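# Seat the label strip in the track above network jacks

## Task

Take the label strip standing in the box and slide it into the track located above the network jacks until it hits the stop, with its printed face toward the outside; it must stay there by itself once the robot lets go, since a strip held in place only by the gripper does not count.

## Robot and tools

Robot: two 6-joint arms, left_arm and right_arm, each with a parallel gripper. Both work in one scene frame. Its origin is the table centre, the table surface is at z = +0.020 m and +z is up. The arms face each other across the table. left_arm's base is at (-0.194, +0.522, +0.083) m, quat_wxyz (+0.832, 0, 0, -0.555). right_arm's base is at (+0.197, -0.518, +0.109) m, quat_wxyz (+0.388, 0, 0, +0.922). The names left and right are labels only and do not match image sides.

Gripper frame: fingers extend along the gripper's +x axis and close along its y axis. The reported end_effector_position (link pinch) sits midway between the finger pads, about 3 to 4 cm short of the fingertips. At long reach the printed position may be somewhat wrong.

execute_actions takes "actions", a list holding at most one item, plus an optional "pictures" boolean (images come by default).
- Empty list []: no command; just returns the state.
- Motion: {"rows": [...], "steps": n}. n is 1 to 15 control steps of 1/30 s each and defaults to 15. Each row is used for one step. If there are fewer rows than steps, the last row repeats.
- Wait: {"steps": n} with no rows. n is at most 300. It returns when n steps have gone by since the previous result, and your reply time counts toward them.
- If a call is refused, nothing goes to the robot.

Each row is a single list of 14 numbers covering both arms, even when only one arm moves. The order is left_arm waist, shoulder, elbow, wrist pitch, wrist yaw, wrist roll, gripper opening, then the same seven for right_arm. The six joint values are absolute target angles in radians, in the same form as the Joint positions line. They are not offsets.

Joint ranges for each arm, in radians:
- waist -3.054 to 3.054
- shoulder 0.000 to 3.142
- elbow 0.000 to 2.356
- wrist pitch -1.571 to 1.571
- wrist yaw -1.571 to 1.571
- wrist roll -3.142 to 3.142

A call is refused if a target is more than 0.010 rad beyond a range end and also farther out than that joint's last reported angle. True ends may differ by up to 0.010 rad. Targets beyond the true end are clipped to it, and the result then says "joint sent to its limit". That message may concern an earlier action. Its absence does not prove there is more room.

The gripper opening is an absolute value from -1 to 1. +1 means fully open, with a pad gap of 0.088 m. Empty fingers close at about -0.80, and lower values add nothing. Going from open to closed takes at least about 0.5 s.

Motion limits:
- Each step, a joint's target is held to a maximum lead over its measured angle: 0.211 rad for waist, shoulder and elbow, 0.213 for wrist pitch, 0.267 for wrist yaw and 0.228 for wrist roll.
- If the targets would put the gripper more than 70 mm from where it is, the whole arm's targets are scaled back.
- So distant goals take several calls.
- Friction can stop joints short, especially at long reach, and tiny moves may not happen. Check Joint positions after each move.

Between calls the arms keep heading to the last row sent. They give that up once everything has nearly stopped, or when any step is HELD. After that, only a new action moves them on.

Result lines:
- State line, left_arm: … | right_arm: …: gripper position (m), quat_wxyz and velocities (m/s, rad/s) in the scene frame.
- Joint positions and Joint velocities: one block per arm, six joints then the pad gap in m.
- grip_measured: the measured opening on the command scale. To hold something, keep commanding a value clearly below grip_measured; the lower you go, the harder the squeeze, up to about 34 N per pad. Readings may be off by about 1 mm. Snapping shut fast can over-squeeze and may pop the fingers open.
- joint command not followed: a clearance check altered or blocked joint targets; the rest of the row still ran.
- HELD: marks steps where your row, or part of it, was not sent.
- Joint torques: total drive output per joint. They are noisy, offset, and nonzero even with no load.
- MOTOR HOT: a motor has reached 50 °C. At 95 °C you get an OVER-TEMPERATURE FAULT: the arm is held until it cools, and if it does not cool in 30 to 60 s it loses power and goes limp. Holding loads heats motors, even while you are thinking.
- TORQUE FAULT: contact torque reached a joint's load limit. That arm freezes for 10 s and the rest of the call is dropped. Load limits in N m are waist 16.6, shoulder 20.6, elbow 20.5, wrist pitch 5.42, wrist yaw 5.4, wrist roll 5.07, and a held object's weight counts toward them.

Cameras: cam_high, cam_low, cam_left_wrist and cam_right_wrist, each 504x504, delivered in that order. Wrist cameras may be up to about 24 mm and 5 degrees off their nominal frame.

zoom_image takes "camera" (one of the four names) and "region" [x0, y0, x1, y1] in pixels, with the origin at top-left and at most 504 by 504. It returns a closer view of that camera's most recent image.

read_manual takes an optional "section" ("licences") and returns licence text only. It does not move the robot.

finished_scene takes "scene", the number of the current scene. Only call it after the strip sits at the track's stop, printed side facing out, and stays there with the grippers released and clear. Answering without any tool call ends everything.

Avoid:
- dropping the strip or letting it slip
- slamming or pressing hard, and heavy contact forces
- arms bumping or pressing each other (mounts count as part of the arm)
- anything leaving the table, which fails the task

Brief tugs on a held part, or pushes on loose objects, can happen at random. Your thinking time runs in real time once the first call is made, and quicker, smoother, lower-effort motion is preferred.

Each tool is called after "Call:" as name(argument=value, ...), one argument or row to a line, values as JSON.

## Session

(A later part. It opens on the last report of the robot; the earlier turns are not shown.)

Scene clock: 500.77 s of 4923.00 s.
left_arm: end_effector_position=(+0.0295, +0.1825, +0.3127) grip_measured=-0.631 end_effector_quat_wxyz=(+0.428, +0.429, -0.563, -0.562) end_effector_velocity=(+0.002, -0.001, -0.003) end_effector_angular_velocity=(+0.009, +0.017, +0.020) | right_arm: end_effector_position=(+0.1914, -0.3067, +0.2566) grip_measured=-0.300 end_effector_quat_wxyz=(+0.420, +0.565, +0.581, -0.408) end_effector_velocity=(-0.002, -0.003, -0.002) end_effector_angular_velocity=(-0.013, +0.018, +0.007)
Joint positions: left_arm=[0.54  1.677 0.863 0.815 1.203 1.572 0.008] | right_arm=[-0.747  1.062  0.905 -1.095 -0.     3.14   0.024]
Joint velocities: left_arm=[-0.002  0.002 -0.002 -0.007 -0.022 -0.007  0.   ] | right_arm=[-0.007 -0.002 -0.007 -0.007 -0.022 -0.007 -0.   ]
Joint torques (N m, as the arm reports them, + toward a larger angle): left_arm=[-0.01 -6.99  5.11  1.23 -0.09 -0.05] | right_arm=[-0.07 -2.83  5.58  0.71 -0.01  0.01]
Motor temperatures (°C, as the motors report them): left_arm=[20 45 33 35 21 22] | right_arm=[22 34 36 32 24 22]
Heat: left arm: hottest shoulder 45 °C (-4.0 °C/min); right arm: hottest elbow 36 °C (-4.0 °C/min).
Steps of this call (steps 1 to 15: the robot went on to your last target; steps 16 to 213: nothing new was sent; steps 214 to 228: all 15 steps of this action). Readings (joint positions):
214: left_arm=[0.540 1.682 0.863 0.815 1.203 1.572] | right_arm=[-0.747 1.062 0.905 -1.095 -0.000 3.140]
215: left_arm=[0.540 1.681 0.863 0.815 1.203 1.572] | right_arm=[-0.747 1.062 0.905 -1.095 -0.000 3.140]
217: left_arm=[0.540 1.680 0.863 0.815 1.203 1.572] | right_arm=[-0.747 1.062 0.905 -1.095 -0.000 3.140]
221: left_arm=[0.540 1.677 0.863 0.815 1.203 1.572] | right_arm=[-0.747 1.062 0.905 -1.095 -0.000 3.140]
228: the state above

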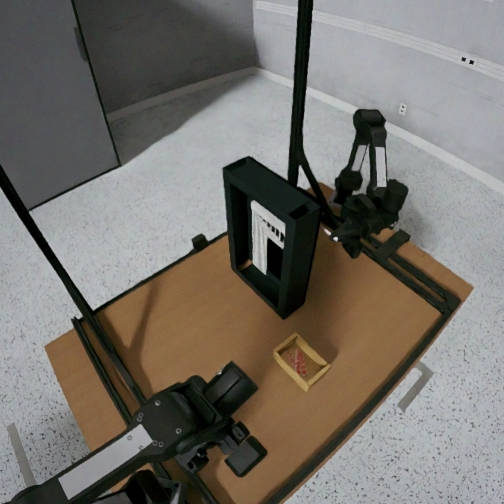

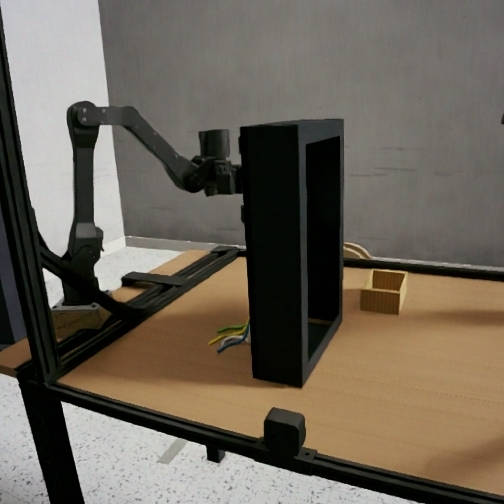

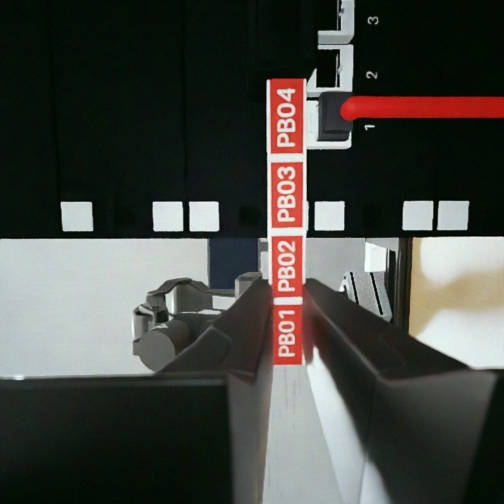

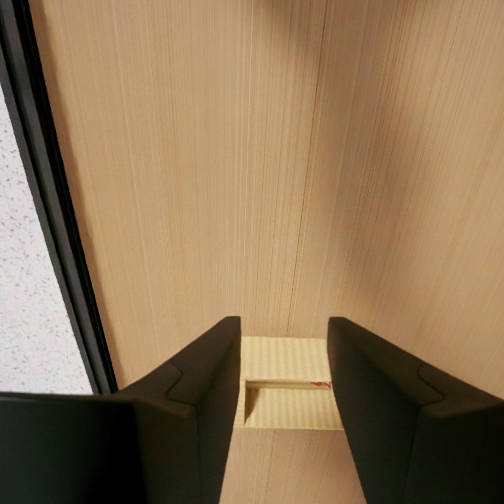

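Call:
execute_actions(
  actions=[
    {"rows":[[0.537,1.663,0.851,0.816,1.197,1.572,-0.9,-0.747,1.06,0.905,-1.094,0,3.14,-0.3],[0.5355,1.661,0.8485,0.816,1.1955,1.572,-0.9,-0.747,1.06,0.905,-1.094,0,3.14,-0.3],[0.534,1.6585,0.846,0.817,1.194,1.572,-0.9,-0.747,1.06,0.905,-1.094,0,3.14,-0.3],[0.5325,1.656,0.843,0.817,1.1925,1.572,-0.9,-0.747,1.06,0.905,-1.094,0,3.14,-0.3],[0.531,1.654,0.8405,0.818,1.191,1.572,-0.9,-0.747,1.06,0.905,-1.094,0,3.14,-0.3],[0.5295,1.6515,0.838,0.818,1.1895,1.572,-0.9,-0.747,1.06,0.905,-1.094,0,3.14,-0.3],[0.528,1.649,0.835,0.818,1.188,1.572,-0.9,-0.747,1.06,0.905,-1.094,0,3.14,-0.3],[0.527,1.647,0.8325,0.818,1.187,1.572,-0.9,-0.747,1.06,0.905,-1.094,0,3.14,-0.3]],"steps":15},
  ],
)

Call:
zoom_image(
  camera="cam_left_wrist",
  region=[240, 40, 350, 130],
)

Scene clock: 518.00 s of 4923.00 s.
left_arm: end_effector_position=(+0.0235, +0.1824, +0.3124) grip_measured=-0.631 end_effector_quat_wxyz=(+0.428, +0.429, -0.563, -0.562) end_effector_velocity=(-0.001, +0.000, -0.001) end_effector_angular_velocity=(+0.006, +0.013, +0.005) | right_arm: end_effector_position=(+0.1914, -0.3067, +0.2567) grip_measured=-0.300 end_effector_quat_wxyz=(+0.420, +0.565, +0.581, -0.408) end_effector_velocity=(-0.001, +0.001, +0.000) end_effector_angular_velocity=(+0.007, +0.005, +0.007)
Joint positions: left_arm=[0.529 1.66  0.844 0.816 1.192 1.572 0.008] | right_arm=[-0.747  1.062  0.905 -1.095 -0.     3.14   0.024]
Joint velocities: left_arm=[-0.002 -0.007 -0.007 -0.007 -0.007 -0.007 -0.   ] | right_arm=[-0.002 -0.002 -0.002  0.007 -0.007 -0.007 -0.   ]
Joint torques (N m, as the arm reports them, + toward a larger angle): left_arm=[ 0.11 -6.95  3.84  1.46 -0.15 -0.03] | right_arm=[-0.07 -2.81  5.62  0.68  0.    0.  ]
Motor temperatures (°C, as the motors report them): left_arm=[20 45 33 35 21 22] | right_arm=[22 33 36 32 24 22]
Heat: left arm: hottest shoulder 45 °C (-2.0 °C/min); right arm: hottest elbow 36 °C (-1.0 °C/min).
Steps of this call (steps 1 to 15: the robot went on to your last target; steps 16 to 502: nothing new was sent; steps 503 to 517: all 15 steps of this action). Readings (joint positions):
503: left_arm=[0.540 1.675 0.863 0.815 1.203 1.572] | right_arm=[-0.747 1.062 0.905 -1.095 -0.000 3.140]
504: left_arm=[0.540 1.675 0.863 0.815 1.203 1.572] | right_arm=[-0.747 1.062 0.905 -1.095 -0.000 3.140]
506: left_arm=[0.538 1.673 0.861 0.815 1.201 1.572] | right_arm=[-0.747 1.062 0.905 -1.095 -0.000 3.140]
510: left_arm=[0.532 1.666 0.850 0.815 1.195 1.572] | right_arm=[-0.747 1.062 0.905 -1.095 -0.000 3.140]
517: the state above

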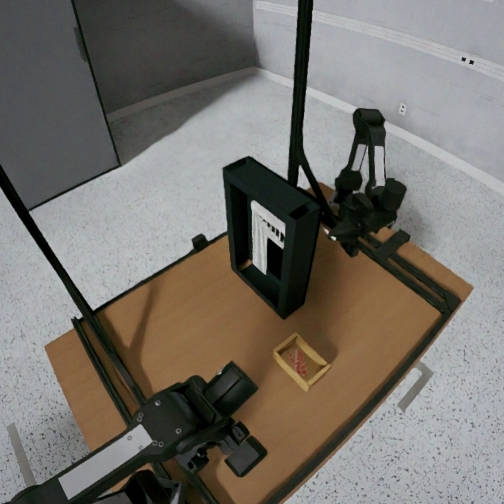

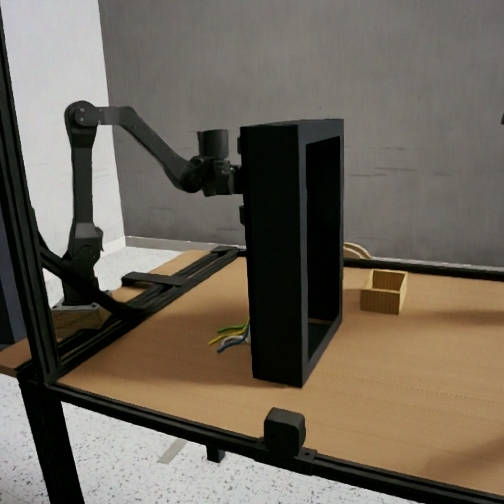

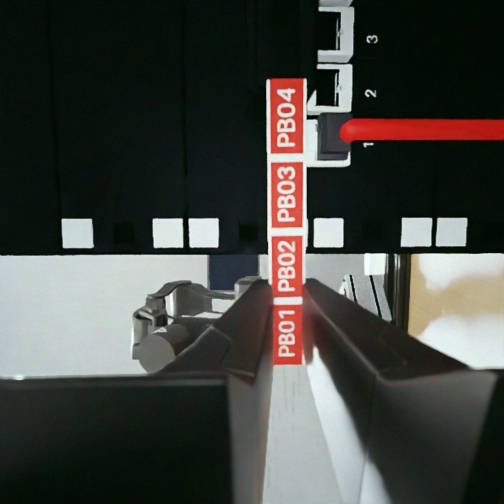

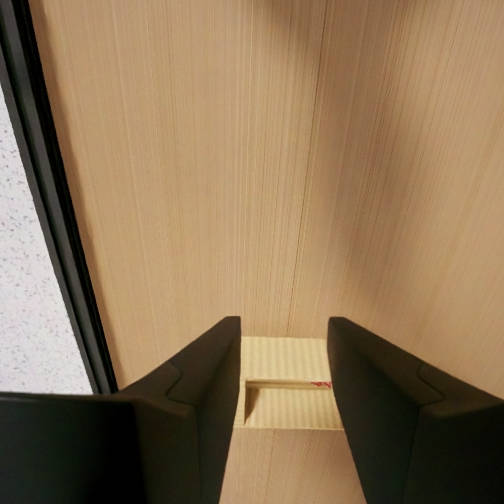

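Region (240, 40, 350, 130) of cam_left_wrist's 504x504 image, scaled by 4.582, with more detail than that image has; it fills the top 412 rows of this view, and the rest is white.

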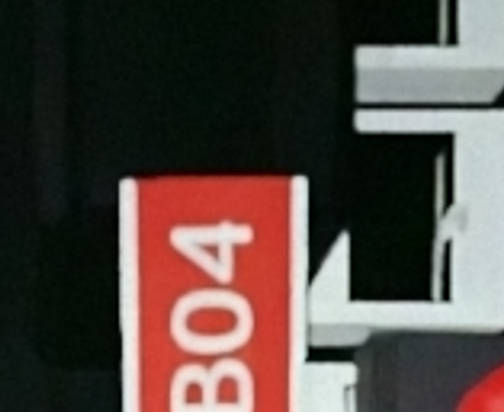

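Call:
execute_actions(
  actions=[
    {"rows":[[0.526,1.668,0.855,0.816,1.186,1.572,-0.9,-0.747,1.06,0.905,-1.094,0,3.14,-0.3],[0.524,1.671,0.858,0.816,1.184,1.572,-0.9,-0.747,1.06,0.905,-1.094,0,3.14,-0.3],[0.522,1.673,0.860,0.815,1.182,1.572,-0.9,-0.747,1.06,0.905,-1.094,0,3.14,-0.3],[0.520,1.675,0.862,0.815,1.18,1.572,-0.9,-0.747,1.06,0.905,-1.094,0,3.14,-0.3],[0.5185,1.677,0.864,0.814,1.178,1.572,-0.9,-0.747,1.06,0.905,-1.094,0,3.14,-0.3],[0.517,1.679,0.866,0.814,1.177,1.572,-0.9,-0.747,1.06,0.905,-1.094,0,3.14,-0.3]],"steps":15},
  ],
)

Call:
zoom_image(
  camera="cam_left_wrist",
  region=[240, 40, 350, 130],
)

Scene clock: 567.10 s of 4923.00 s.
left_arm: end_effector_position=(+0.0233, +0.1787, +0.3130) grip_measured=-0.631 end_effector_quat_wxyz=(+0.428, +0.429, -0.563, -0.561) end_effector_velocity=(+0.000, -0.001, +0.003) end_effector_angular_velocity=(-0.013, -0.031, +0.005) | right_arm: end_effector_position=(+0.1915, -0.3068, +0.2565) grip_measured=-0.300 end_effector_quat_wxyz=(+0.420, +0.565, +0.581, -0.408) end_effector_velocity=(-0.001, -0.002, -0.001) end_effector_angular_velocity=(-0.007, +0.004, +0.007)
Joint positions: left_arm=[0.519 1.667 0.853 0.816 1.182 1.572 0.008] | right_arm=[-0.747  1.061  0.904 -1.095 -0.     3.14   0.024]
Joint velocities: left_arm=[-0.002 -0.002  0.002  0.007 -0.007  0.022 -0.   ] | right_arm=[-0.002 -0.002 -0.002 -0.007 -0.007 -0.007 -0.   ]
Joint torques (N m, as the arm reports them, + toward a larger angle): left_arm=[-0.1  -4.48  6.26  1.16 -0.16 -0.04] | right_arm=[-0.08 -2.74  5.64  0.67  0.   -0.01]
Motor temperatures (°C, as the motors report them): left_arm=[20 44 32 36 21 22] | right_arm=[22 32 37 32 24 22]
Heat: left arm: hottest shoulder 44 °C (-1.0 °C/min); right arm: hottest elbow 37 °C (+1.0 °C/min).
Steps of this call (steps 1 to 15: the robot went on to your last target; steps 16 to 1458: nothing new was sent; steps 1459 to 1473: all 15 steps of this action). Readings (joint positions):
1459: left_arm=[0.528 1.654 0.839 0.817 1.191 1.572] | right_arm=[-0.747 1.061 0.904 -1.095 -0.000 3.140]
1460: left_arm=[0.528 1.654 0.839 0.817 1.191 1.572] | right_arm=[-0.747 1.061 0.904 -1.095 -0.000 3.140]
1462: left_arm=[0.527 1.657 0.842 0.817 1.189 1.572] | right_arm=[-0.747 1.061 0.904 -1.095 -0.000 3.140]
1466: left_arm=[0.521 1.664 0.851 0.816 1.183 1.572] | right_arm=[-0.747 1.061 0.904 -1.095 -0.000 3.140]
1473: the state above

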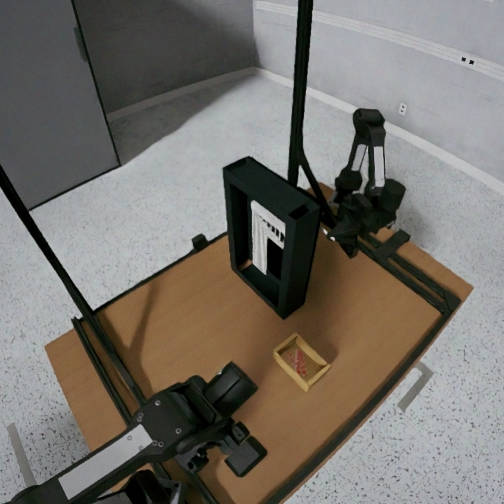

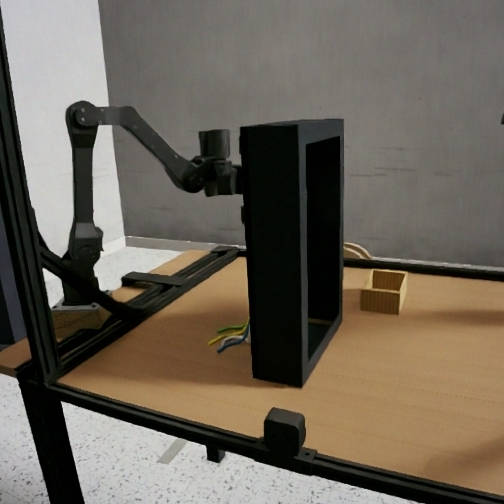

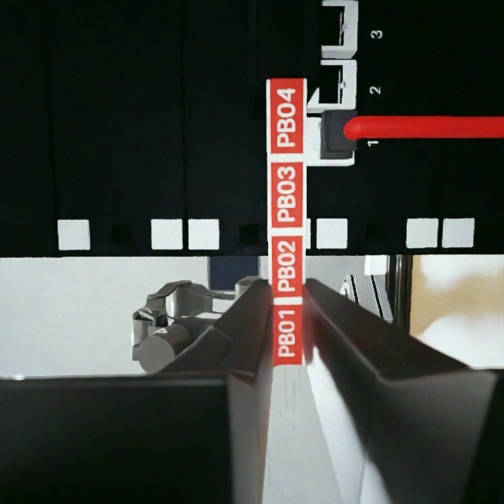

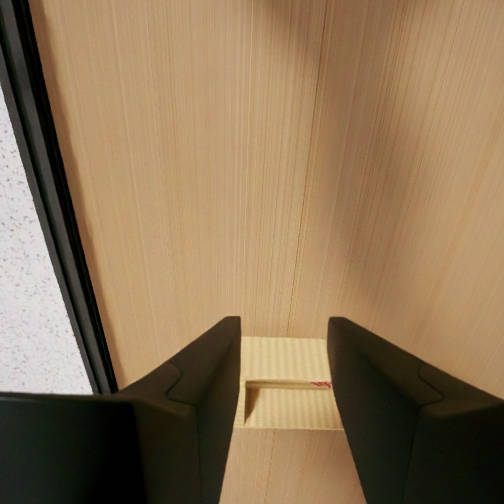

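Region (240, 40, 350, 130) of cam_left_wrist's 504x504 image, scaled by 4.582, with more detail than that image has; it fills the top 412 rows of this view, and the rest is white.

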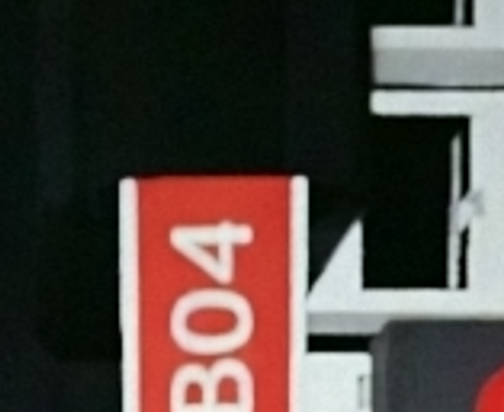

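Call:
execute_actions(
  actions=[
    {"rows":[[0.516,1.682,0.869,0.815,1.176,1.572,-0.9,-0.747,1.06,0.905,-1.094,0,3.14,-0.3],[0.5145,1.6845,0.871,0.815,1.1745,1.572,-0.9,-0.747,1.06,0.905,-1.094,0,3.14,-0.3],[0.513,1.687,0.8735,0.815,1.173,1.572,-0.9,-0.747,1.06,0.905,-1.094,0,3.14,-0.3],[0.511,1.6895,0.876,0.815,1.171,1.572,-0.9,-0.747,1.06,0.905,-1.094,0,3.14,-0.3],[0.509,1.692,0.878,0.815,1.169,1.572,-0.9,-0.747,1.06,0.905,-1.094,0,3.14,-0.3]],"steps":15},
  ],
)

Call:
zoom_image(
  camera="cam_left_wrist",
  region=[240, 40, 350, 130],
)

Scene clock: 577.87 s of 4923.00 s.
left_arm: end_effector_position=(+0.0244, +0.1745, +0.3123) grip_measured=-0.631 end_effector_quat_wxyz=(+0.428, +0.429, -0.563, -0.562) end_effector_velocity=(+0.000, -0.001, -0.003) end_effector_angular_velocity=(+0.006, +0.003, +0.005) | right_arm: end_effector_position=(+0.1915, -0.3068, +0.2565) grip_measured=-0.300 end_effector_quat_wxyz=(+0.420, +0.565, +0.581, -0.408) end_effector_velocity=(-0.000, -0.005, -0.002) end_effector_angular_velocity=(-0.022, -0.001, +0.021)
Joint positions: left_arm=[0.511 1.68  0.866 0.816 1.174 1.572 0.008] | right_arm=[-0.747  1.061  0.904 -1.095 -0.     3.14   0.024]
Joint velocities: left_arm=[-0.002  0.002 -0.002 -0.007 -0.007  0.007 -0.001] | right_arm=[-0.002 -0.002 -0.002 -0.022 -0.007 -0.022 -0.   ]
Joint torques (N m, as the arm reports them, + toward a larger angle): left_arm=[-0.07 -4.62  6.39  1.27 -0.17 -0.04] | right_arm=[-0.02 -2.74  5.69  0.68  0.01  0.  ]
Motor temperatures (°C, as the motors report them): left_arm=[20 43 33 35 21 22] | right_arm=[22 32 37 32 24 22]
Heat: left arm: hottest shoulder 43 °C (-2.0 °C/min); right arm: hottest elbow 37 °C (+1.0 °C/min).
Steps of this call (steps 1 to 15: the robot went on to your last target; steps 16 to 308: nothing new was sent; steps 309 to 323: all 15 steps of this action). Readings (joint positions):
309: left_arm=[0.519 1.669 0.855 0.816 1.182 1.572] | right_arm=[-0.747 1.061 0.904 -1.095 -0.000 3.140]
310: left_arm=[0.519 1.669 0.855 0.816 1.181 1.572] | right_arm=[-0.747 1.061 0.904 -1.095 -0.000 3.140]
312: left_arm=[0.517 1.672 0.858 0.816 1.180 1.572] | right_arm=[-0.747 1.061 0.904 -1.095 -0.000 3.140]
316: left_arm=[0.512 1.679 0.864 0.816 1.175 1.572] | right_arm=[-0.747 1.061 0.904 -1.095 -0.000 3.140]
323: the state above

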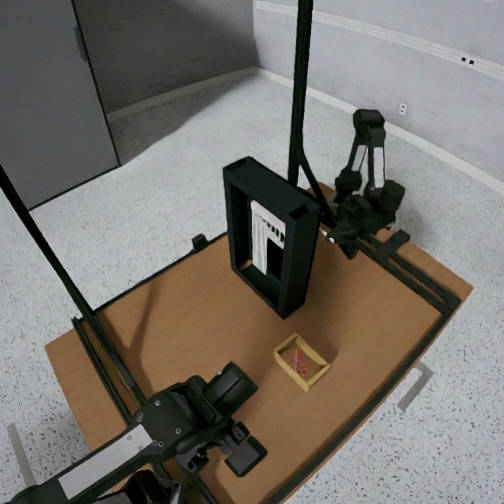

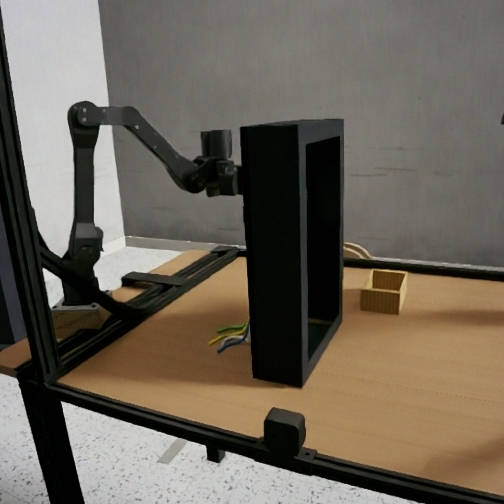

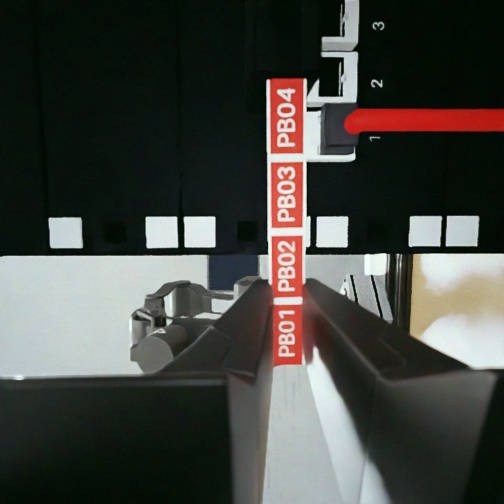

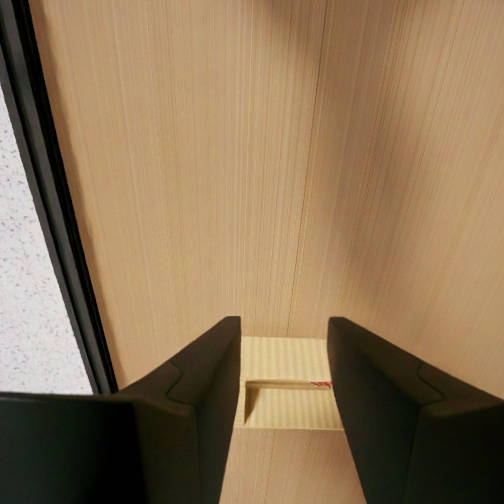

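Region (240, 40, 350, 130) of cam_left_wrist's 504x504 image, scaled by 4.582, with more detail than that image has; it fills the top 412 rows of this view, and the rest is white.

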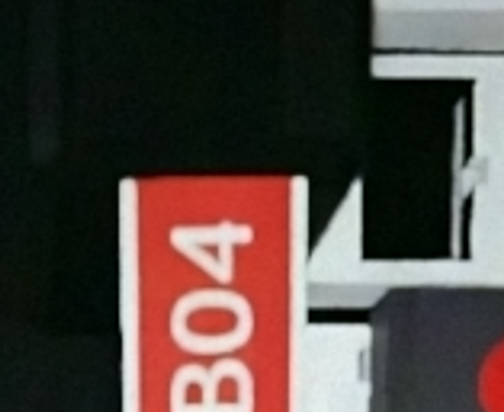

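Call:
execute_actions(
  actions=[
    {"rows":[[0.509,1.669,0.857,0.816,1.169,1.572,-0.9,-0.747,1.06,0.905,-1.094,0,3.14,-0.3],[0.509,1.667,0.8545,0.816,1.169,1.572,-0.9,-0.747,1.06,0.905,-1.094,0,3.14,-0.3],[0.5075,1.665,0.852,0.816,1.1675,1.572,-0.9,-0.747,1.06,0.905,-1.094,0,3.14,-0.3],[0.506,1.6625,0.8495,0.816,1.166,1.572,-0.9,-0.747,1.06,0.905,-1.094,0,3.14,-0.3],[0.5045,1.660,0.847,0.817,1.1645,1.572,-0.9,-0.747,1.06,0.905,-1.094,0,3.14,-0.3],[0.503,1.658,0.8445,0.817,1.163,1.572,-0.9,-0.747,1.06,0.905,-1.094,0,3.14,-0.3],[0.5015,1.656,0.842,0.817,1.1615,1.572,-0.9,-0.747,1.06,0.905,-1.094,0,3.14,-0.3]],"steps":15},
  ],
)

Call:
zoom_image(
  camera="cam_left_wrist",
  region=[240, 40, 350, 130],
)

Scene clock: 596.47 s of 4923.00 s.
left_arm: end_effector_position=(+0.0204, +0.1745, +0.3122) grip_measured=-0.631 end_effector_quat_wxyz=(+0.428, +0.429, -0.563, -0.562) end_effector_velocity=(-0.001, +0.000, -0.006) end_effector_angular_velocity=(+0.026, +0.046, +0.005) | right_arm: end_effector_position=(+0.1914, -0.3068, +0.2565) grip_measured=-0.300 end_effector_quat_wxyz=(+0.420, +0.565, +0.581, -0.408) end_effector_velocity=(-0.001, -0.001, +0.001) end_effector_angular_velocity=(-0.003, +0.005, +0.007)
Joint positions: left_arm=[0.504 1.669 0.853 0.816 1.167 1.572 0.008] | right_arm=[-0.747  1.061  0.904 -1.095 -0.     3.14   0.024]
Joint velocities: left_arm=[-0.002 -0.002 -0.012 -0.022 -0.007 -0.022  0.   ] | right_arm=[-0.002 -0.002  0.002 -0.007 -0.007 -0.007 -0.   ]
Joint torques (N m, as the arm reports them, + toward a larger angle): left_arm=[-0.13 -7.    3.98  1.44 -0.14 -0.01] | right_arm=[-0.05 -2.72  5.68  0.68  0.   -0.01]
Motor temperatures (°C, as the motors report them): left_arm=[20 42 34 35 21 22] | right_arm=[22 32 37 32 24 22]
Heat: left arm: hottest shoulder 42 °C (-3.0 °C/min); right arm: hottest elbow 37 °C (+0.0 °C/min).
Steps of this call (steps 1 to 15: the robot went on to your last target; steps 16 to 543: nothing new was sent; steps 544 to 558: all 15 steps of this action). Readings (joint positions):
544: left_arm=[0.511 1.683 0.868 0.816 1.174 1.572] | right_arm=[-0.747 1.061 0.904 -1.095 -0.000 3.140]
545: left_arm=[0.511 1.683 0.868 0.816 1.174 1.572] | right_arm=[-0.747 1.061 0.904 -1.095 -0.000 3.140]
547: left_arm=[0.511 1.682 0.867 0.816 1.173 1.572] | right_arm=[-0.747 1.061 0.904 -1.095 -0.000 3.140]
551: left_arm=[0.506 1.674 0.857 0.816 1.169 1.572] | right_arm=[-0.747 1.061 0.904 -1.095 -0.000 3.140]
558: the state above

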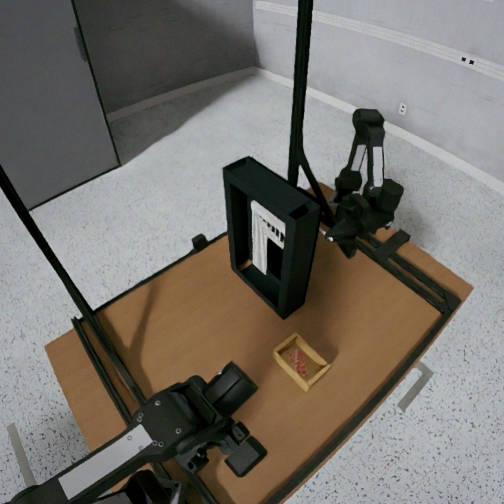

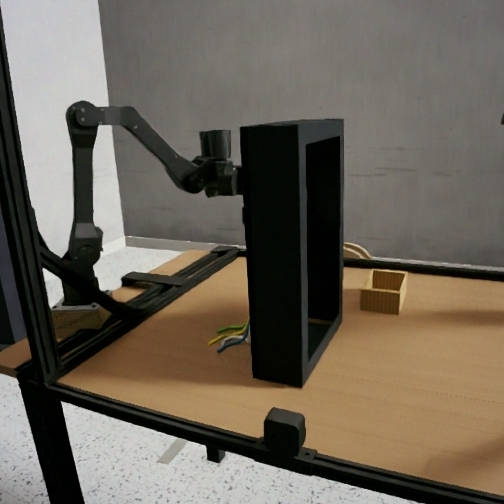

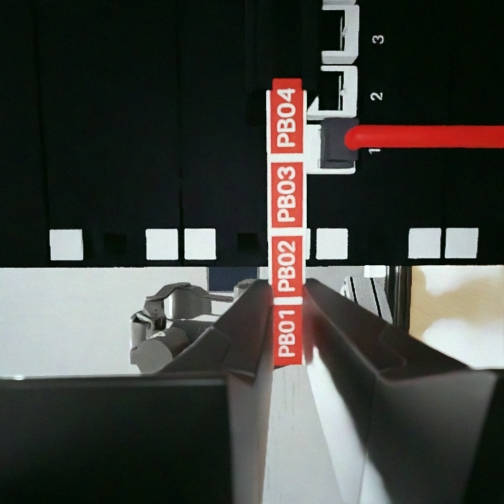

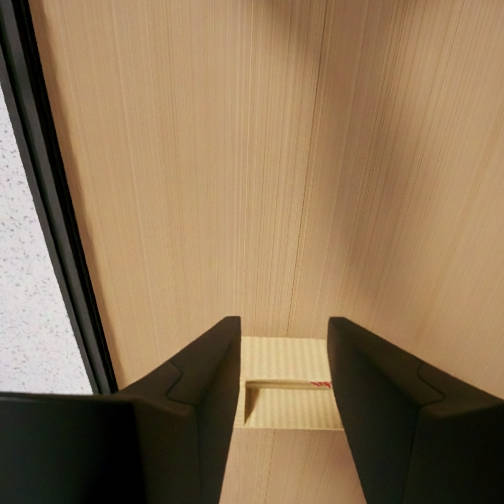

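Region (240, 40, 350, 130) of cam_left_wrist's 504x504 image, scaled by 4.582, with more detail than that image has; it fills the top 412 rows of this view, and the rest is white.

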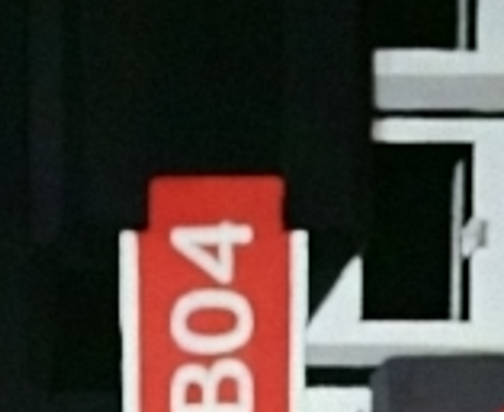

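Call:
execute_actions(
  actions=[
    {"rows":[[0.499,1.6525,0.838,0.817,1.159,1.572,-0.9,-0.747,1.06,0.905,-1.094,0,3.14,-0.3],[0.4967,1.649,0.8344,0.818,1.1567,1.572,-0.9,-0.747,1.06,0.905,-1.094,0,3.14,-0.3],[0.4944,1.6455,0.8306,0.818,1.1544,1.572,-0.9,-0.747,1.06,0.905,-1.094,0,3.14,-0.3],[0.492,1.642,0.8268,0.819,1.152,1.572,-0.9,-0.747,1.06,0.905,-1.094,0,3.14,-0.3],[0.4896,1.6385,0.823,0.819,1.1496,1.572,-0.9,-0.747,1.06,0.905,-1.094,0,3.14,-0.3],[0.4872,1.635,0.8191,0.82,1.1472,1.572,-0.9,-0.747,1.06,0.905,-1.094,0,3.14,-0.3],[0.4849,1.6315,0.8153,0.82,1.1449,1.572,-0.9,-0.747,1.06,0.905,-1.094,0,3.14,-0.3],[0.4825,1.628,0.8115,0.821,1.1425,1.572,-0.9,-0.747,1.06,0.905,-1.094,0,3.14,-0.3]],"steps":14},
  ],
)

Scene clock: 632.23 s of 4923.00 s.
left_arm: end_effector_position=(+0.0106, +0.1745, +0.3126) grip_measured=-0.630 end_effector_quat_wxyz=(+0.428, +0.429, -0.563, -0.562) end_effector_velocity=(-0.001, +0.000, -0.001) end_effector_angular_velocity=(+0.011, +0.027, +0.005) | right_arm: end_effector_position=(+0.1915, -0.3069, +0.2565) grip_measured=-0.300 end_effector_quat_wxyz=(+0.420, +0.565, +0.581, -0.408) end_effector_velocity=(-0.001, -0.002, -0.001) end_effector_angular_velocity=(-0.008, +0.009, -0.007)
Joint positions: left_arm=[0.485 1.641 0.824 0.819 1.148 1.572 0.008] | right_arm=[-0.747  1.061  0.903 -1.094 -0.     3.14   0.024]
Joint velocities: left_arm=[-0.002 -0.007 -0.007 -0.007 -0.007 -0.022 -0.005] | right_arm=[-0.002 -0.002 -0.002 -0.007 -0.007  0.007  0.   ]
Joint torques (N m, as the arm reports them, + toward a larger angle): left_arm=[-0.15 -6.64  3.95  1.47 -0.14 -0.03] | right_arm=[-0.09 -2.73  5.7   0.68  0.   -0.01]
Motor temperatures (°C, as the motors report them): left_arm=[20 43 32 35 21 22] | right_arm=[22 31 37 32 24 22]
Heat: left arm: hottest shoulder 43 °C (+0.0 °C/min); right arm: hottest elbow 37 °C (+0.0 °C/min).
Steps of this call (steps 1 to 15: the robot went on to your last target; steps 16 to 1059: nothing new was sent; steps 1060 to 1073: all 14 steps of this action). Readings (joint positions):
1060: left_arm=[0.503 1.665 0.849 0.816 1.166 1.572] | right_arm=[-0.747 1.061 0.903 -1.094 -0.000 3.140]
1061: left_arm=[0.502 1.665 0.849 0.816 1.165 1.572] | right_arm=[-0.747 1.061 0.903 -1.094 -0.000 3.140]
1063: left_arm=[0.500 1.662 0.846 0.816 1.161 1.572] | right_arm=[-0.747 1.061 0.903 -1.094 -0.000 3.140]
1067: left_arm=[0.491 1.650 0.832 0.817 1.153 1.572] | right_arm=[-0.747 1.061 0.903 -1.094 -0.000 3.140]
1073: the state above

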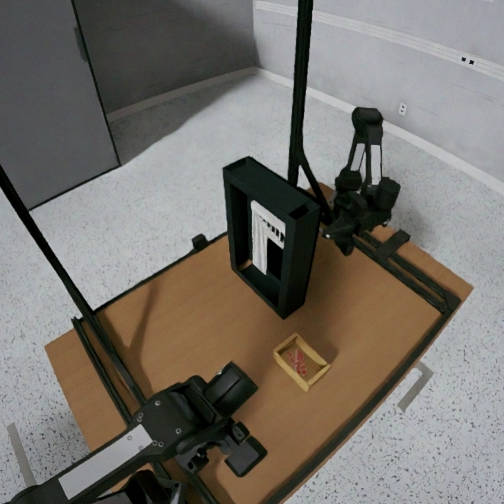

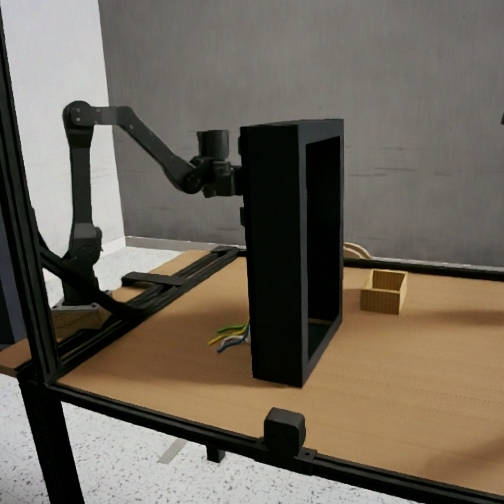

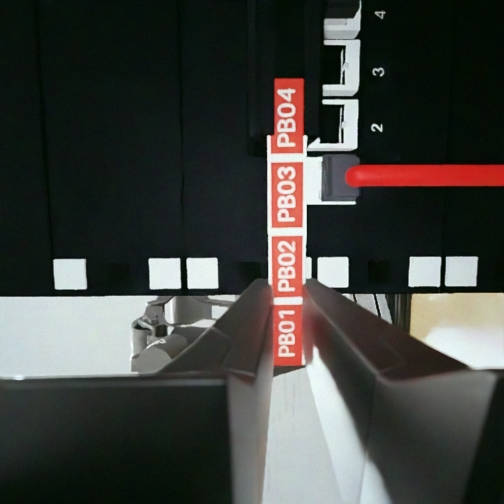

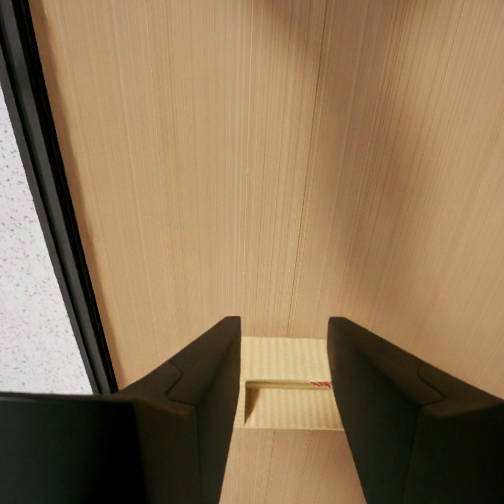

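Call:
execute_actions(
  actions=[
    {"rows":[[0.4791,1.6233,0.805,0.821,1.1391,1.572,-0.9,-0.747,1.06,0.905,-1.094,0,3.14,-0.3],[0.4757,1.6187,0.800,0.821,1.1357,1.572,-0.9,-0.747,1.06,0.905,-1.094,0,3.14,-0.3],[0.4722,1.614,0.7948,0.822,1.1322,1.572,-0.9,-0.747,1.06,0.905,-1.094,0,3.14,-0.3],[0.4688,1.6094,0.7897,0.822,1.1288,1.572,-0.9,-0.747,1.06,0.905,-1.094,0,3.14,-0.3],[0.4654,1.6047,0.7846,0.823,1.1254,1.572,-0.9,-0.747,1.06,0.905,-1.094,0,3.14,-0.3],[0.4619,1.600,0.7795,0.823,1.1219,1.572,-0.9,-0.747,1.06,0.905,-1.094,0,3.14,-0.3],[0.4583,1.5954,0.7747,0.823,1.1183,1.572,-0.9,-0.747,1.06,0.905,-1.094,0,3.14,-0.3],[0.4547,1.5908,0.7698,0.823,1.1147,1.572,-0.9,-0.747,1.06,0.905,-1.094,0,3.14,-0.3],[0.4511,1.5862,0.765,0.824,1.1111,1.572,-0.9,-0.747,1.06,0.905,-1.094,0,3.14,-0.3]],"steps":15},
  ],
)

Scene clock: 647.37 s of 4923.00 s.
left_arm: end_effector_position=(-0.0047, +0.1748, +0.3121) grip_measured=-0.630 end_effector_quat_wxyz=(+0.428, +0.429, -0.563, -0.562) end_effector_velocity=(+0.003, +0.001, -0.001) end_effector_angular_velocity=(+0.003, -0.002, +0.024) | right_arm: end_effector_position=(+0.1915, -0.3069, +0.2565) grip_measured=-0.300 end_effector_quat_wxyz=(+0.420, +0.565, +0.581, -0.408) end_effector_velocity=(-0.000, -0.004, -0.000) end_effector_angular_velocity=(-0.017, -0.000, +0.021)
Joint positions: left_arm=[0.453 1.599 0.777 0.822 1.117 1.572 0.008] | right_arm=[-0.747  1.061  0.903 -1.094 -0.     3.14   0.024]
Joint velocities: left_arm=[ 0.002 -0.007 -0.007 -0.007 -0.022  0.007 -0.   ] | right_arm=[-0.002 -0.002  0.002 -0.022 -0.007 -0.022 -0.   ]
Joint torques (N m, as the arm reports them, + toward a larger angle): left_arm=[-0.11 -6.63  4.28  1.52 -0.08 -0.03] | right_arm=[-0.08 -2.68  5.72  0.66 -0.02  0.  ]
Motor temperatures (°C, as the motors report them): left_arm=[20 44 32 36 21 22] | right_arm=[22 31 37 32 24 22]
Heat: left arm: hottest shoulder 44 °C (+2.0 °C/min); right arm: hottest elbow 37 °C (+0.0 °C/min).
Steps of this call (steps 1 to 15: the robot went on to your last target; steps 16 to 439: nothing new was sent; steps 440 to 454: all 15 steps of this action). Readings (joint positions):
440: left_arm=[0.484 1.639 0.821 0.819 1.147 1.572] | right_arm=[-0.747 1.061 0.903 -1.094 -0.000 3.140]
441: left_arm=[0.484 1.638 0.819 0.819 1.145 1.572] | right_arm=[-0.747 1.061 0.903 -1.094 -0.000 3.140]
443: left_arm=[0.479 1.632 0.812 0.819 1.140 1.572] | right_arm=[-0.747 1.061 0.903 -1.094 -0.000 3.140]
447: left_arm=[0.466 1.615 0.793 0.821 1.128 1.572] | right_arm=[-0.747 1.061 0.903 -1.094 -0.000 3.140]
454: the state above

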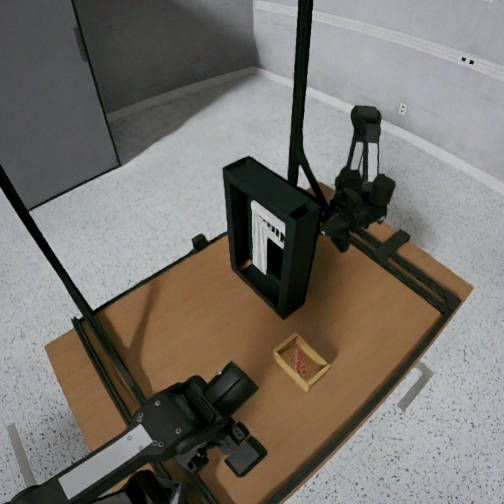

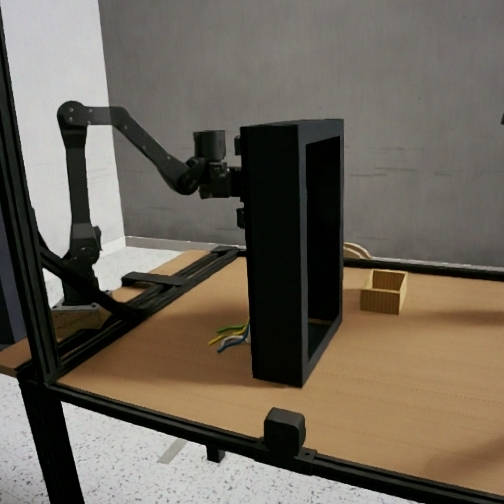

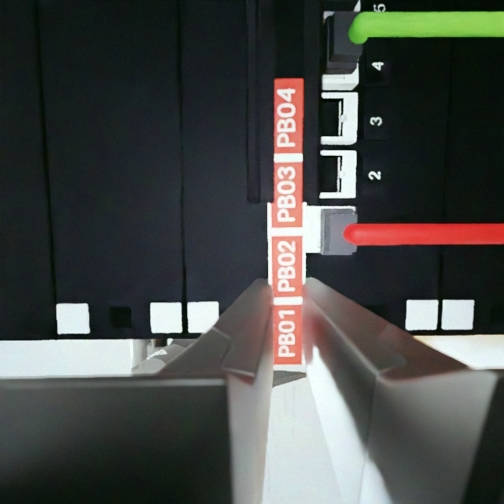

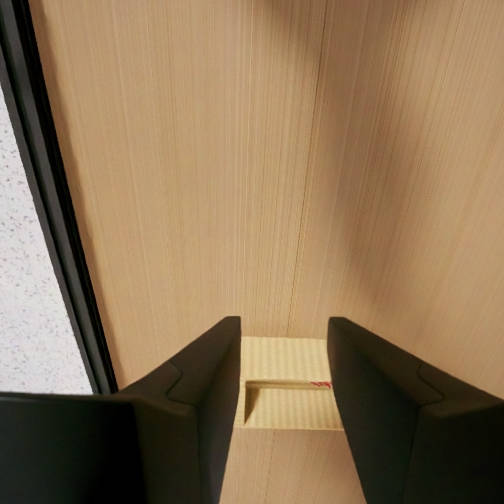

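Call:
execute_actions(
  actions=[
    {"rows":[[0.4475,1.5816,0.7603,0.824,1.1075,1.572,-0.9,-0.747,1.06,0.905,-1.094,0,3.14,-0.3],[0.4439,1.577,0.7555,0.824,1.1039,1.572,-0.9,-0.747,1.06,0.905,-1.094,0,3.14,-0.3],[0.4403,1.5723,0.7508,0.824,1.1003,1.572,-0.9,-0.747,1.06,0.905,-1.094,0,3.14,-0.3],[0.4365,1.5677,0.7462,0.824,1.0965,1.572,-0.9,-0.747,1.06,0.905,-1.094,0,3.14,-0.3],[0.4327,1.5631,0.7416,0.824,1.0927,1.572,-0.9,-0.747,1.06,0.905,-1.094,0,3.14,-0.3],[0.429,1.5585,0.737,0.824,1.089,1.572,-0.9,-0.747,1.06,0.905,-1.094,0,3.14,-0.3],[0.4252,1.5539,0.7324,0.824,1.0852,1.572,-0.9,-0.747,1.06,0.905,-1.094,0,3.14,-0.3],[0.4214,1.5493,0.7278,0.824,1.0814,1.572,-0.9,-0.747,1.06,0.905,-1.094,0,3.14,-0.3]],"steps":14},
  ],
)

Scene clock: 660.20 s of 4923.00 s.
left_arm: end_effector_position=(-0.0167, +0.1752, +0.3120) grip_measured=-0.633 end_effector_quat_wxyz=(+0.429, +0.430, -0.562, -0.561) end_effector_velocity=(-0.003, +0.000, +0.003) end_effector_angular_velocity=(-0.006, -0.002, +0.000) | right_arm: end_effector_position=(+0.1915, -0.3069, +0.2565) grip_measured=-0.300 end_effector_quat_wxyz=(+0.420, +0.565, +0.581, -0.408) end_effector_velocity=(-0.002, -0.002, +0.000) end_effector_angular_velocity=(-0.003, +0.009, -0.002)
Joint positions: left_arm=[0.427 1.562 0.739 0.822 1.086 1.572 0.008] | right_arm=[-0.747  1.061  0.903 -1.094 -0.     3.14   0.024]
Joint velocities: left_arm=[-0.007 -0.012 -0.007  0.007 -0.007 -0.007 -0.   ] | right_arm=[ 0.002 -0.007 -0.002 -0.007 -0.007  0.007 -0.   ]
Joint torques (N m, as the arm reports them, + toward a larger angle): left_arm=[-0.38 -6.16  4.06  1.48 -0.12 -0.02] | right_arm=[-0.06 -2.69  5.72  0.66 -0.01  0.01]
Motor temperatures (°C, as the motors report them): left_arm=[20 44 32 36 21 22] | right_arm=[22 31 37 31 24 22]
Heat: left arm: hottest shoulder 44 °C (+2.0 °C/min); right arm: hottest elbow 37 °C (+0.0 °C/min).
Steps of this call (steps 1 to 15: the robot went on to your last target; steps 16 to 371: nothing new was sent; steps 372 to 385: all 14 steps of this action). Readings (joint positions):
372: left_arm=[0.453 1.597 0.774 0.822 1.115 1.572] | right_arm=[-0.747 1.061 0.903 -1.094 -0.000 3.140]
373: left_arm=[0.452 1.596 0.773 0.822 1.113 1.572] | right_arm=[-0.747 1.061 0.903 -1.094 -0.000 3.140]
375: left_arm=[0.447 1.590 0.767 0.822 1.108 1.572] | right_arm=[-0.747 1.061 0.903 -1.094 -0.000 3.140]
379: left_arm=[0.434 1.572 0.750 0.822 1.095 1.572] | right_arm=[-0.747 1.061 0.903 -1.094 -0.000 3.140]
385: the state above

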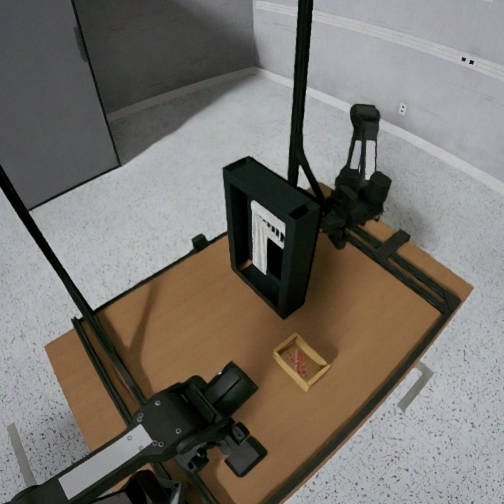

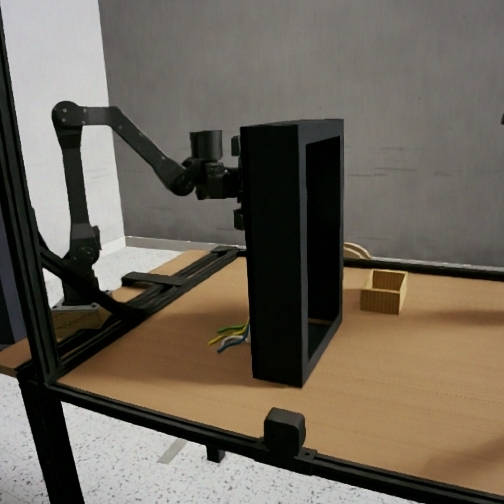

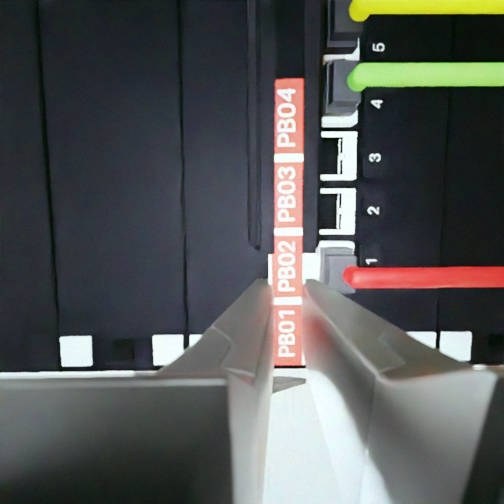

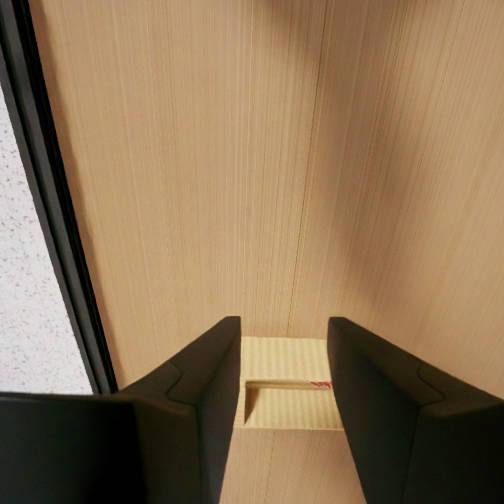

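Call:
execute_actions(
  actions=[
    {"rows":[[0.427,1.565,0.742,0.822,1.088,1.572,-0.6,-0.747,1.06,0.905,-1.094,0,3.14,-0.3],[0.427,1.568,0.745,0.822,1.088,1.572,-0.43,-0.747,1.06,0.905,-1.094,0,3.14,-0.3],[0.427,1.57,0.748,0.822,1.089,1.572,-0.43,-0.747,1.06,0.905,-1.094,0,3.14,-0.3],[0.427,1.57,0.748,0.822,1.09,1.572,-0.43,-0.747,1.06,0.905,-1.094,0,3.14,-0.3],[0.429,1.572,0.75,0.822,1.093,1.572,-0.43,-0.747,1.06,0.905,-1.094,0,3.14,-0.3],[0.435,1.578,0.757,0.822,1.10,1.572,-0.43,-0.747,1.06,0.905,-1.094,0,3.14,-0.3],[0.442,1.585,0.764,0.822,1.107,1.572,-0.43,-0.747,1.06,0.905,-1.094,0,3.14,-0.3],[0.449,1.593,0.772,0.821,1.114,1.572,-0.43,-0.747,1.06,0.905,-1.094,0,3.14,-0.3],[0.456,1.60,0.78,0.821,1.121,1.572,-0.43,-0.747,1.06,0.905,-1.094,0,3.14,-0.3],[0.463,1.608,0.788,0.82,1.128,1.572,-0.43,-0.747,1.06,0.905,-1.094,0,3.14,-0.3],[0.47,1.616,0.796,0.82,1.135,1.572,-0.43,-0.747,1.06,0.905,-1.094,0,3.14,-0.3],[0.477,1.623,0.804,0.819,1.142,1.572,-0.43,-0.747,1.06,0.905,-1.094,0,3.14,-0.3],[0.484,1.631,0.812,0.819,1.149,1.572,-0.43,-0.747,1.06,0.905,-1.094,0,3.14,-0.3],[0.49,1.638,0.819,0.819,1.156,1.572,-0.43,-0.747,1.06,0.905,-1.094,0,3.14,-0.3]],"steps":15},
  ],
  pictures=false,
)

Call:
execute_actions(
  actions=[
    {"steps":8},
  ],
)

Scene clock: 690.10 s of 4923.00 s.
left_arm: end_effector_position=(+0.0040, +0.1774, +0.3125) grip_measured=-0.432 end_effector_quat_wxyz=(+0.429, +0.429, -0.563, -0.561) end_effector_velocity=(+0.079, +0.007, -0.003) end_effector_angular_velocity=(+0.009, +0.006, +0.083) | right_arm: end_effector_position=(+0.1915, -0.3069, +0.2565) grip_measured=-0.300 end_effector_quat_wxyz=(+0.420, +0.565, +0.581, -0.408) end_effector_velocity=(-0.001, -0.002, -0.001) end_effector_angular_velocity=(-0.007, +0.004, +0.007)
Joint positions: left_arm=[0.478 1.615 0.795 0.821 1.139 1.572 0.018] | right_arm=[-0.747  1.061  0.903 -1.094 -0.     3.14   0.024]
Joint velocities: left_arm=[ 0.164  0.168  0.173 -0.022  0.081  0.007  0.001] | right_arm=[-0.002 -0.002 -0.002 -0.007 -0.007 -0.007  0.   ]
Joint torques (N m, as the arm reports them, + toward a larger angle): left_arm=[-0.05 -4.48  6.1   1.21  0.26 -0.04] | right_arm=[-0.05 -2.69  5.72  0.66 -0.02  0.  ]
Motor temperatures (°C, as the motors report them): left_arm=[20 43 32 36 21 22] | right_arm=[22 31 37 31 24 22]
Heat: left arm: hottest shoulder 43 °C (+0.0 °C/min); right arm: hottest elbow 37 °C (+0.0 °C/min).
Steps of this call (steps 1 to 15: the robot went on to your last target; steps 16 to 882: nothing new was sent; steps 883 to 897: all 15 steps of this action). Readings (joint positions):
883: left_arm=[0.424 1.558 0.735 0.823 1.085 1.572] | right_arm=[-0.747 1.061 0.903 -1.094 -0.000 3.140]
884: left_arm=[0.424 1.558 0.735 0.823 1.085 1.572] | right_arm=[-0.747 1.061 0.903 -1.094 -0.000 3.140]
886: left_arm=[0.424 1.558 0.735 0.823 1.085 1.572] | right_arm=[-0.747 1.061 0.903 -1.094 -0.000 3.140]
890: left_arm=[0.432 1.567 0.744 0.823 1.097 1.572] | right_arm=[-0.747 1.061 0.903 -1.094 -0.000 3.140]
897: the state above

Scene clock: 690.37 s of 4923.00 s.
left_arm: end_effector_position=(+0.0081, +0.1781, +0.3123) grip_measured=-0.430 end_effector_quat_wxyz=(+0.428, +0.429, -0.563, -0.562) end_effector_velocity=(+0.001, -0.002, +0.003) end_effector_angular_velocity=(-0.002, +0.012, +0.005) | right_arm: end_effector_position=(+0.1915, -0.3069, +0.2565) grip_measured=-0.300 end_effector_quat_wxyz=(+0.420, +0.565, +0.581, -0.408) end_effector_velocity=(-0.001, -0.002, -0.001) end_effector_angular_velocity=(-0.007, +0.004, +0.007)
Joint positions: left_arm=[0.488 1.626 0.806 0.821 1.151 1.572 0.018] | right_arm=[-0.747  1.061  0.903 -1.094 -0.     3.14   0.024]
Joint velocities: left_arm=[-0.002  0.002  0.007  0.007 -0.007 -0.022  0.   ] | right_arm=[-0.002 -0.002 -0.002 -0.007 -0.007 -0.007 -0.   ]
Joint torques (N m, as the arm reports them, + toward a larger angle): left_arm=[ 0.14 -4.17  6.08  1.19  0.19 -0.01] | right_arm=[-0.06 -2.72  5.71  0.66 -0.01  0.  ]
Motor temperatures (°C, as the motors report them): left_arm=[20 43 32 36 21 22] | right_arm=[22 31 37 31 24 22]
Heat: left arm: hottest shoulder 43 °C (+0.0 °C/min); right arm: hottest elbow 37 °C (+0.0 °C/min).
Steps of this call (steps 1 to 8: the robot went on to your last target). Readings (joint positions):
1: left_arm=[0.483 1.620 0.800 0.821 1.142 1.572] | right_arm=[-0.747 1.061 0.903 -1.094 -0.000 3.140]
2: left_arm=[0.486 1.623 0.802 0.821 1.144 1.572] | right_arm=[-0.747 1.061 0.903 -1.094 -0.000 3.140]
4: left_arm=[0.488 1.625 0.805 0.821 1.148 1.572] | right_arm=[-0.747 1.061 0.903 -1.094 -0.000 3.140]
8: the state above

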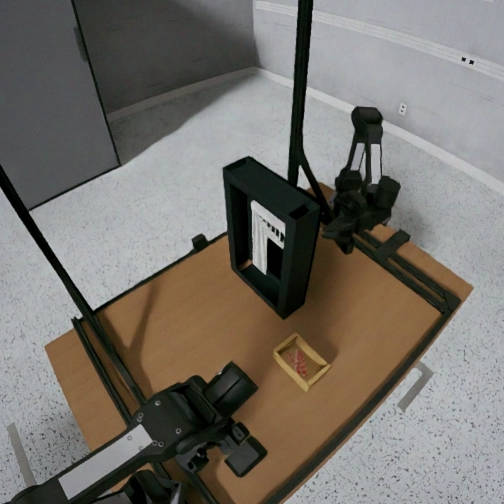

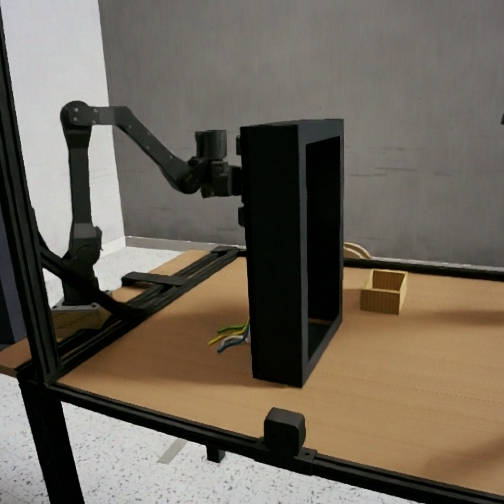

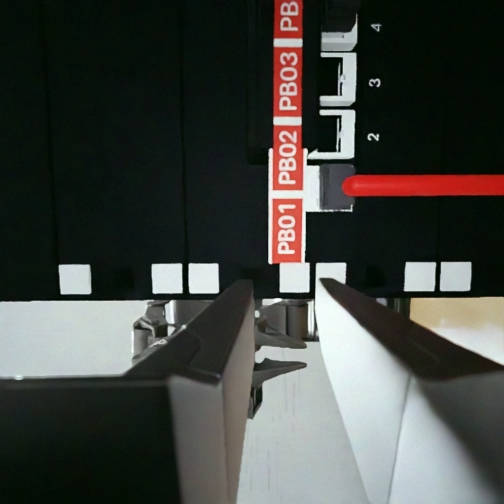

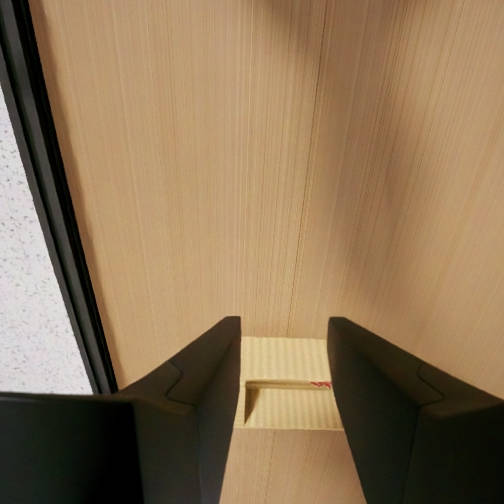

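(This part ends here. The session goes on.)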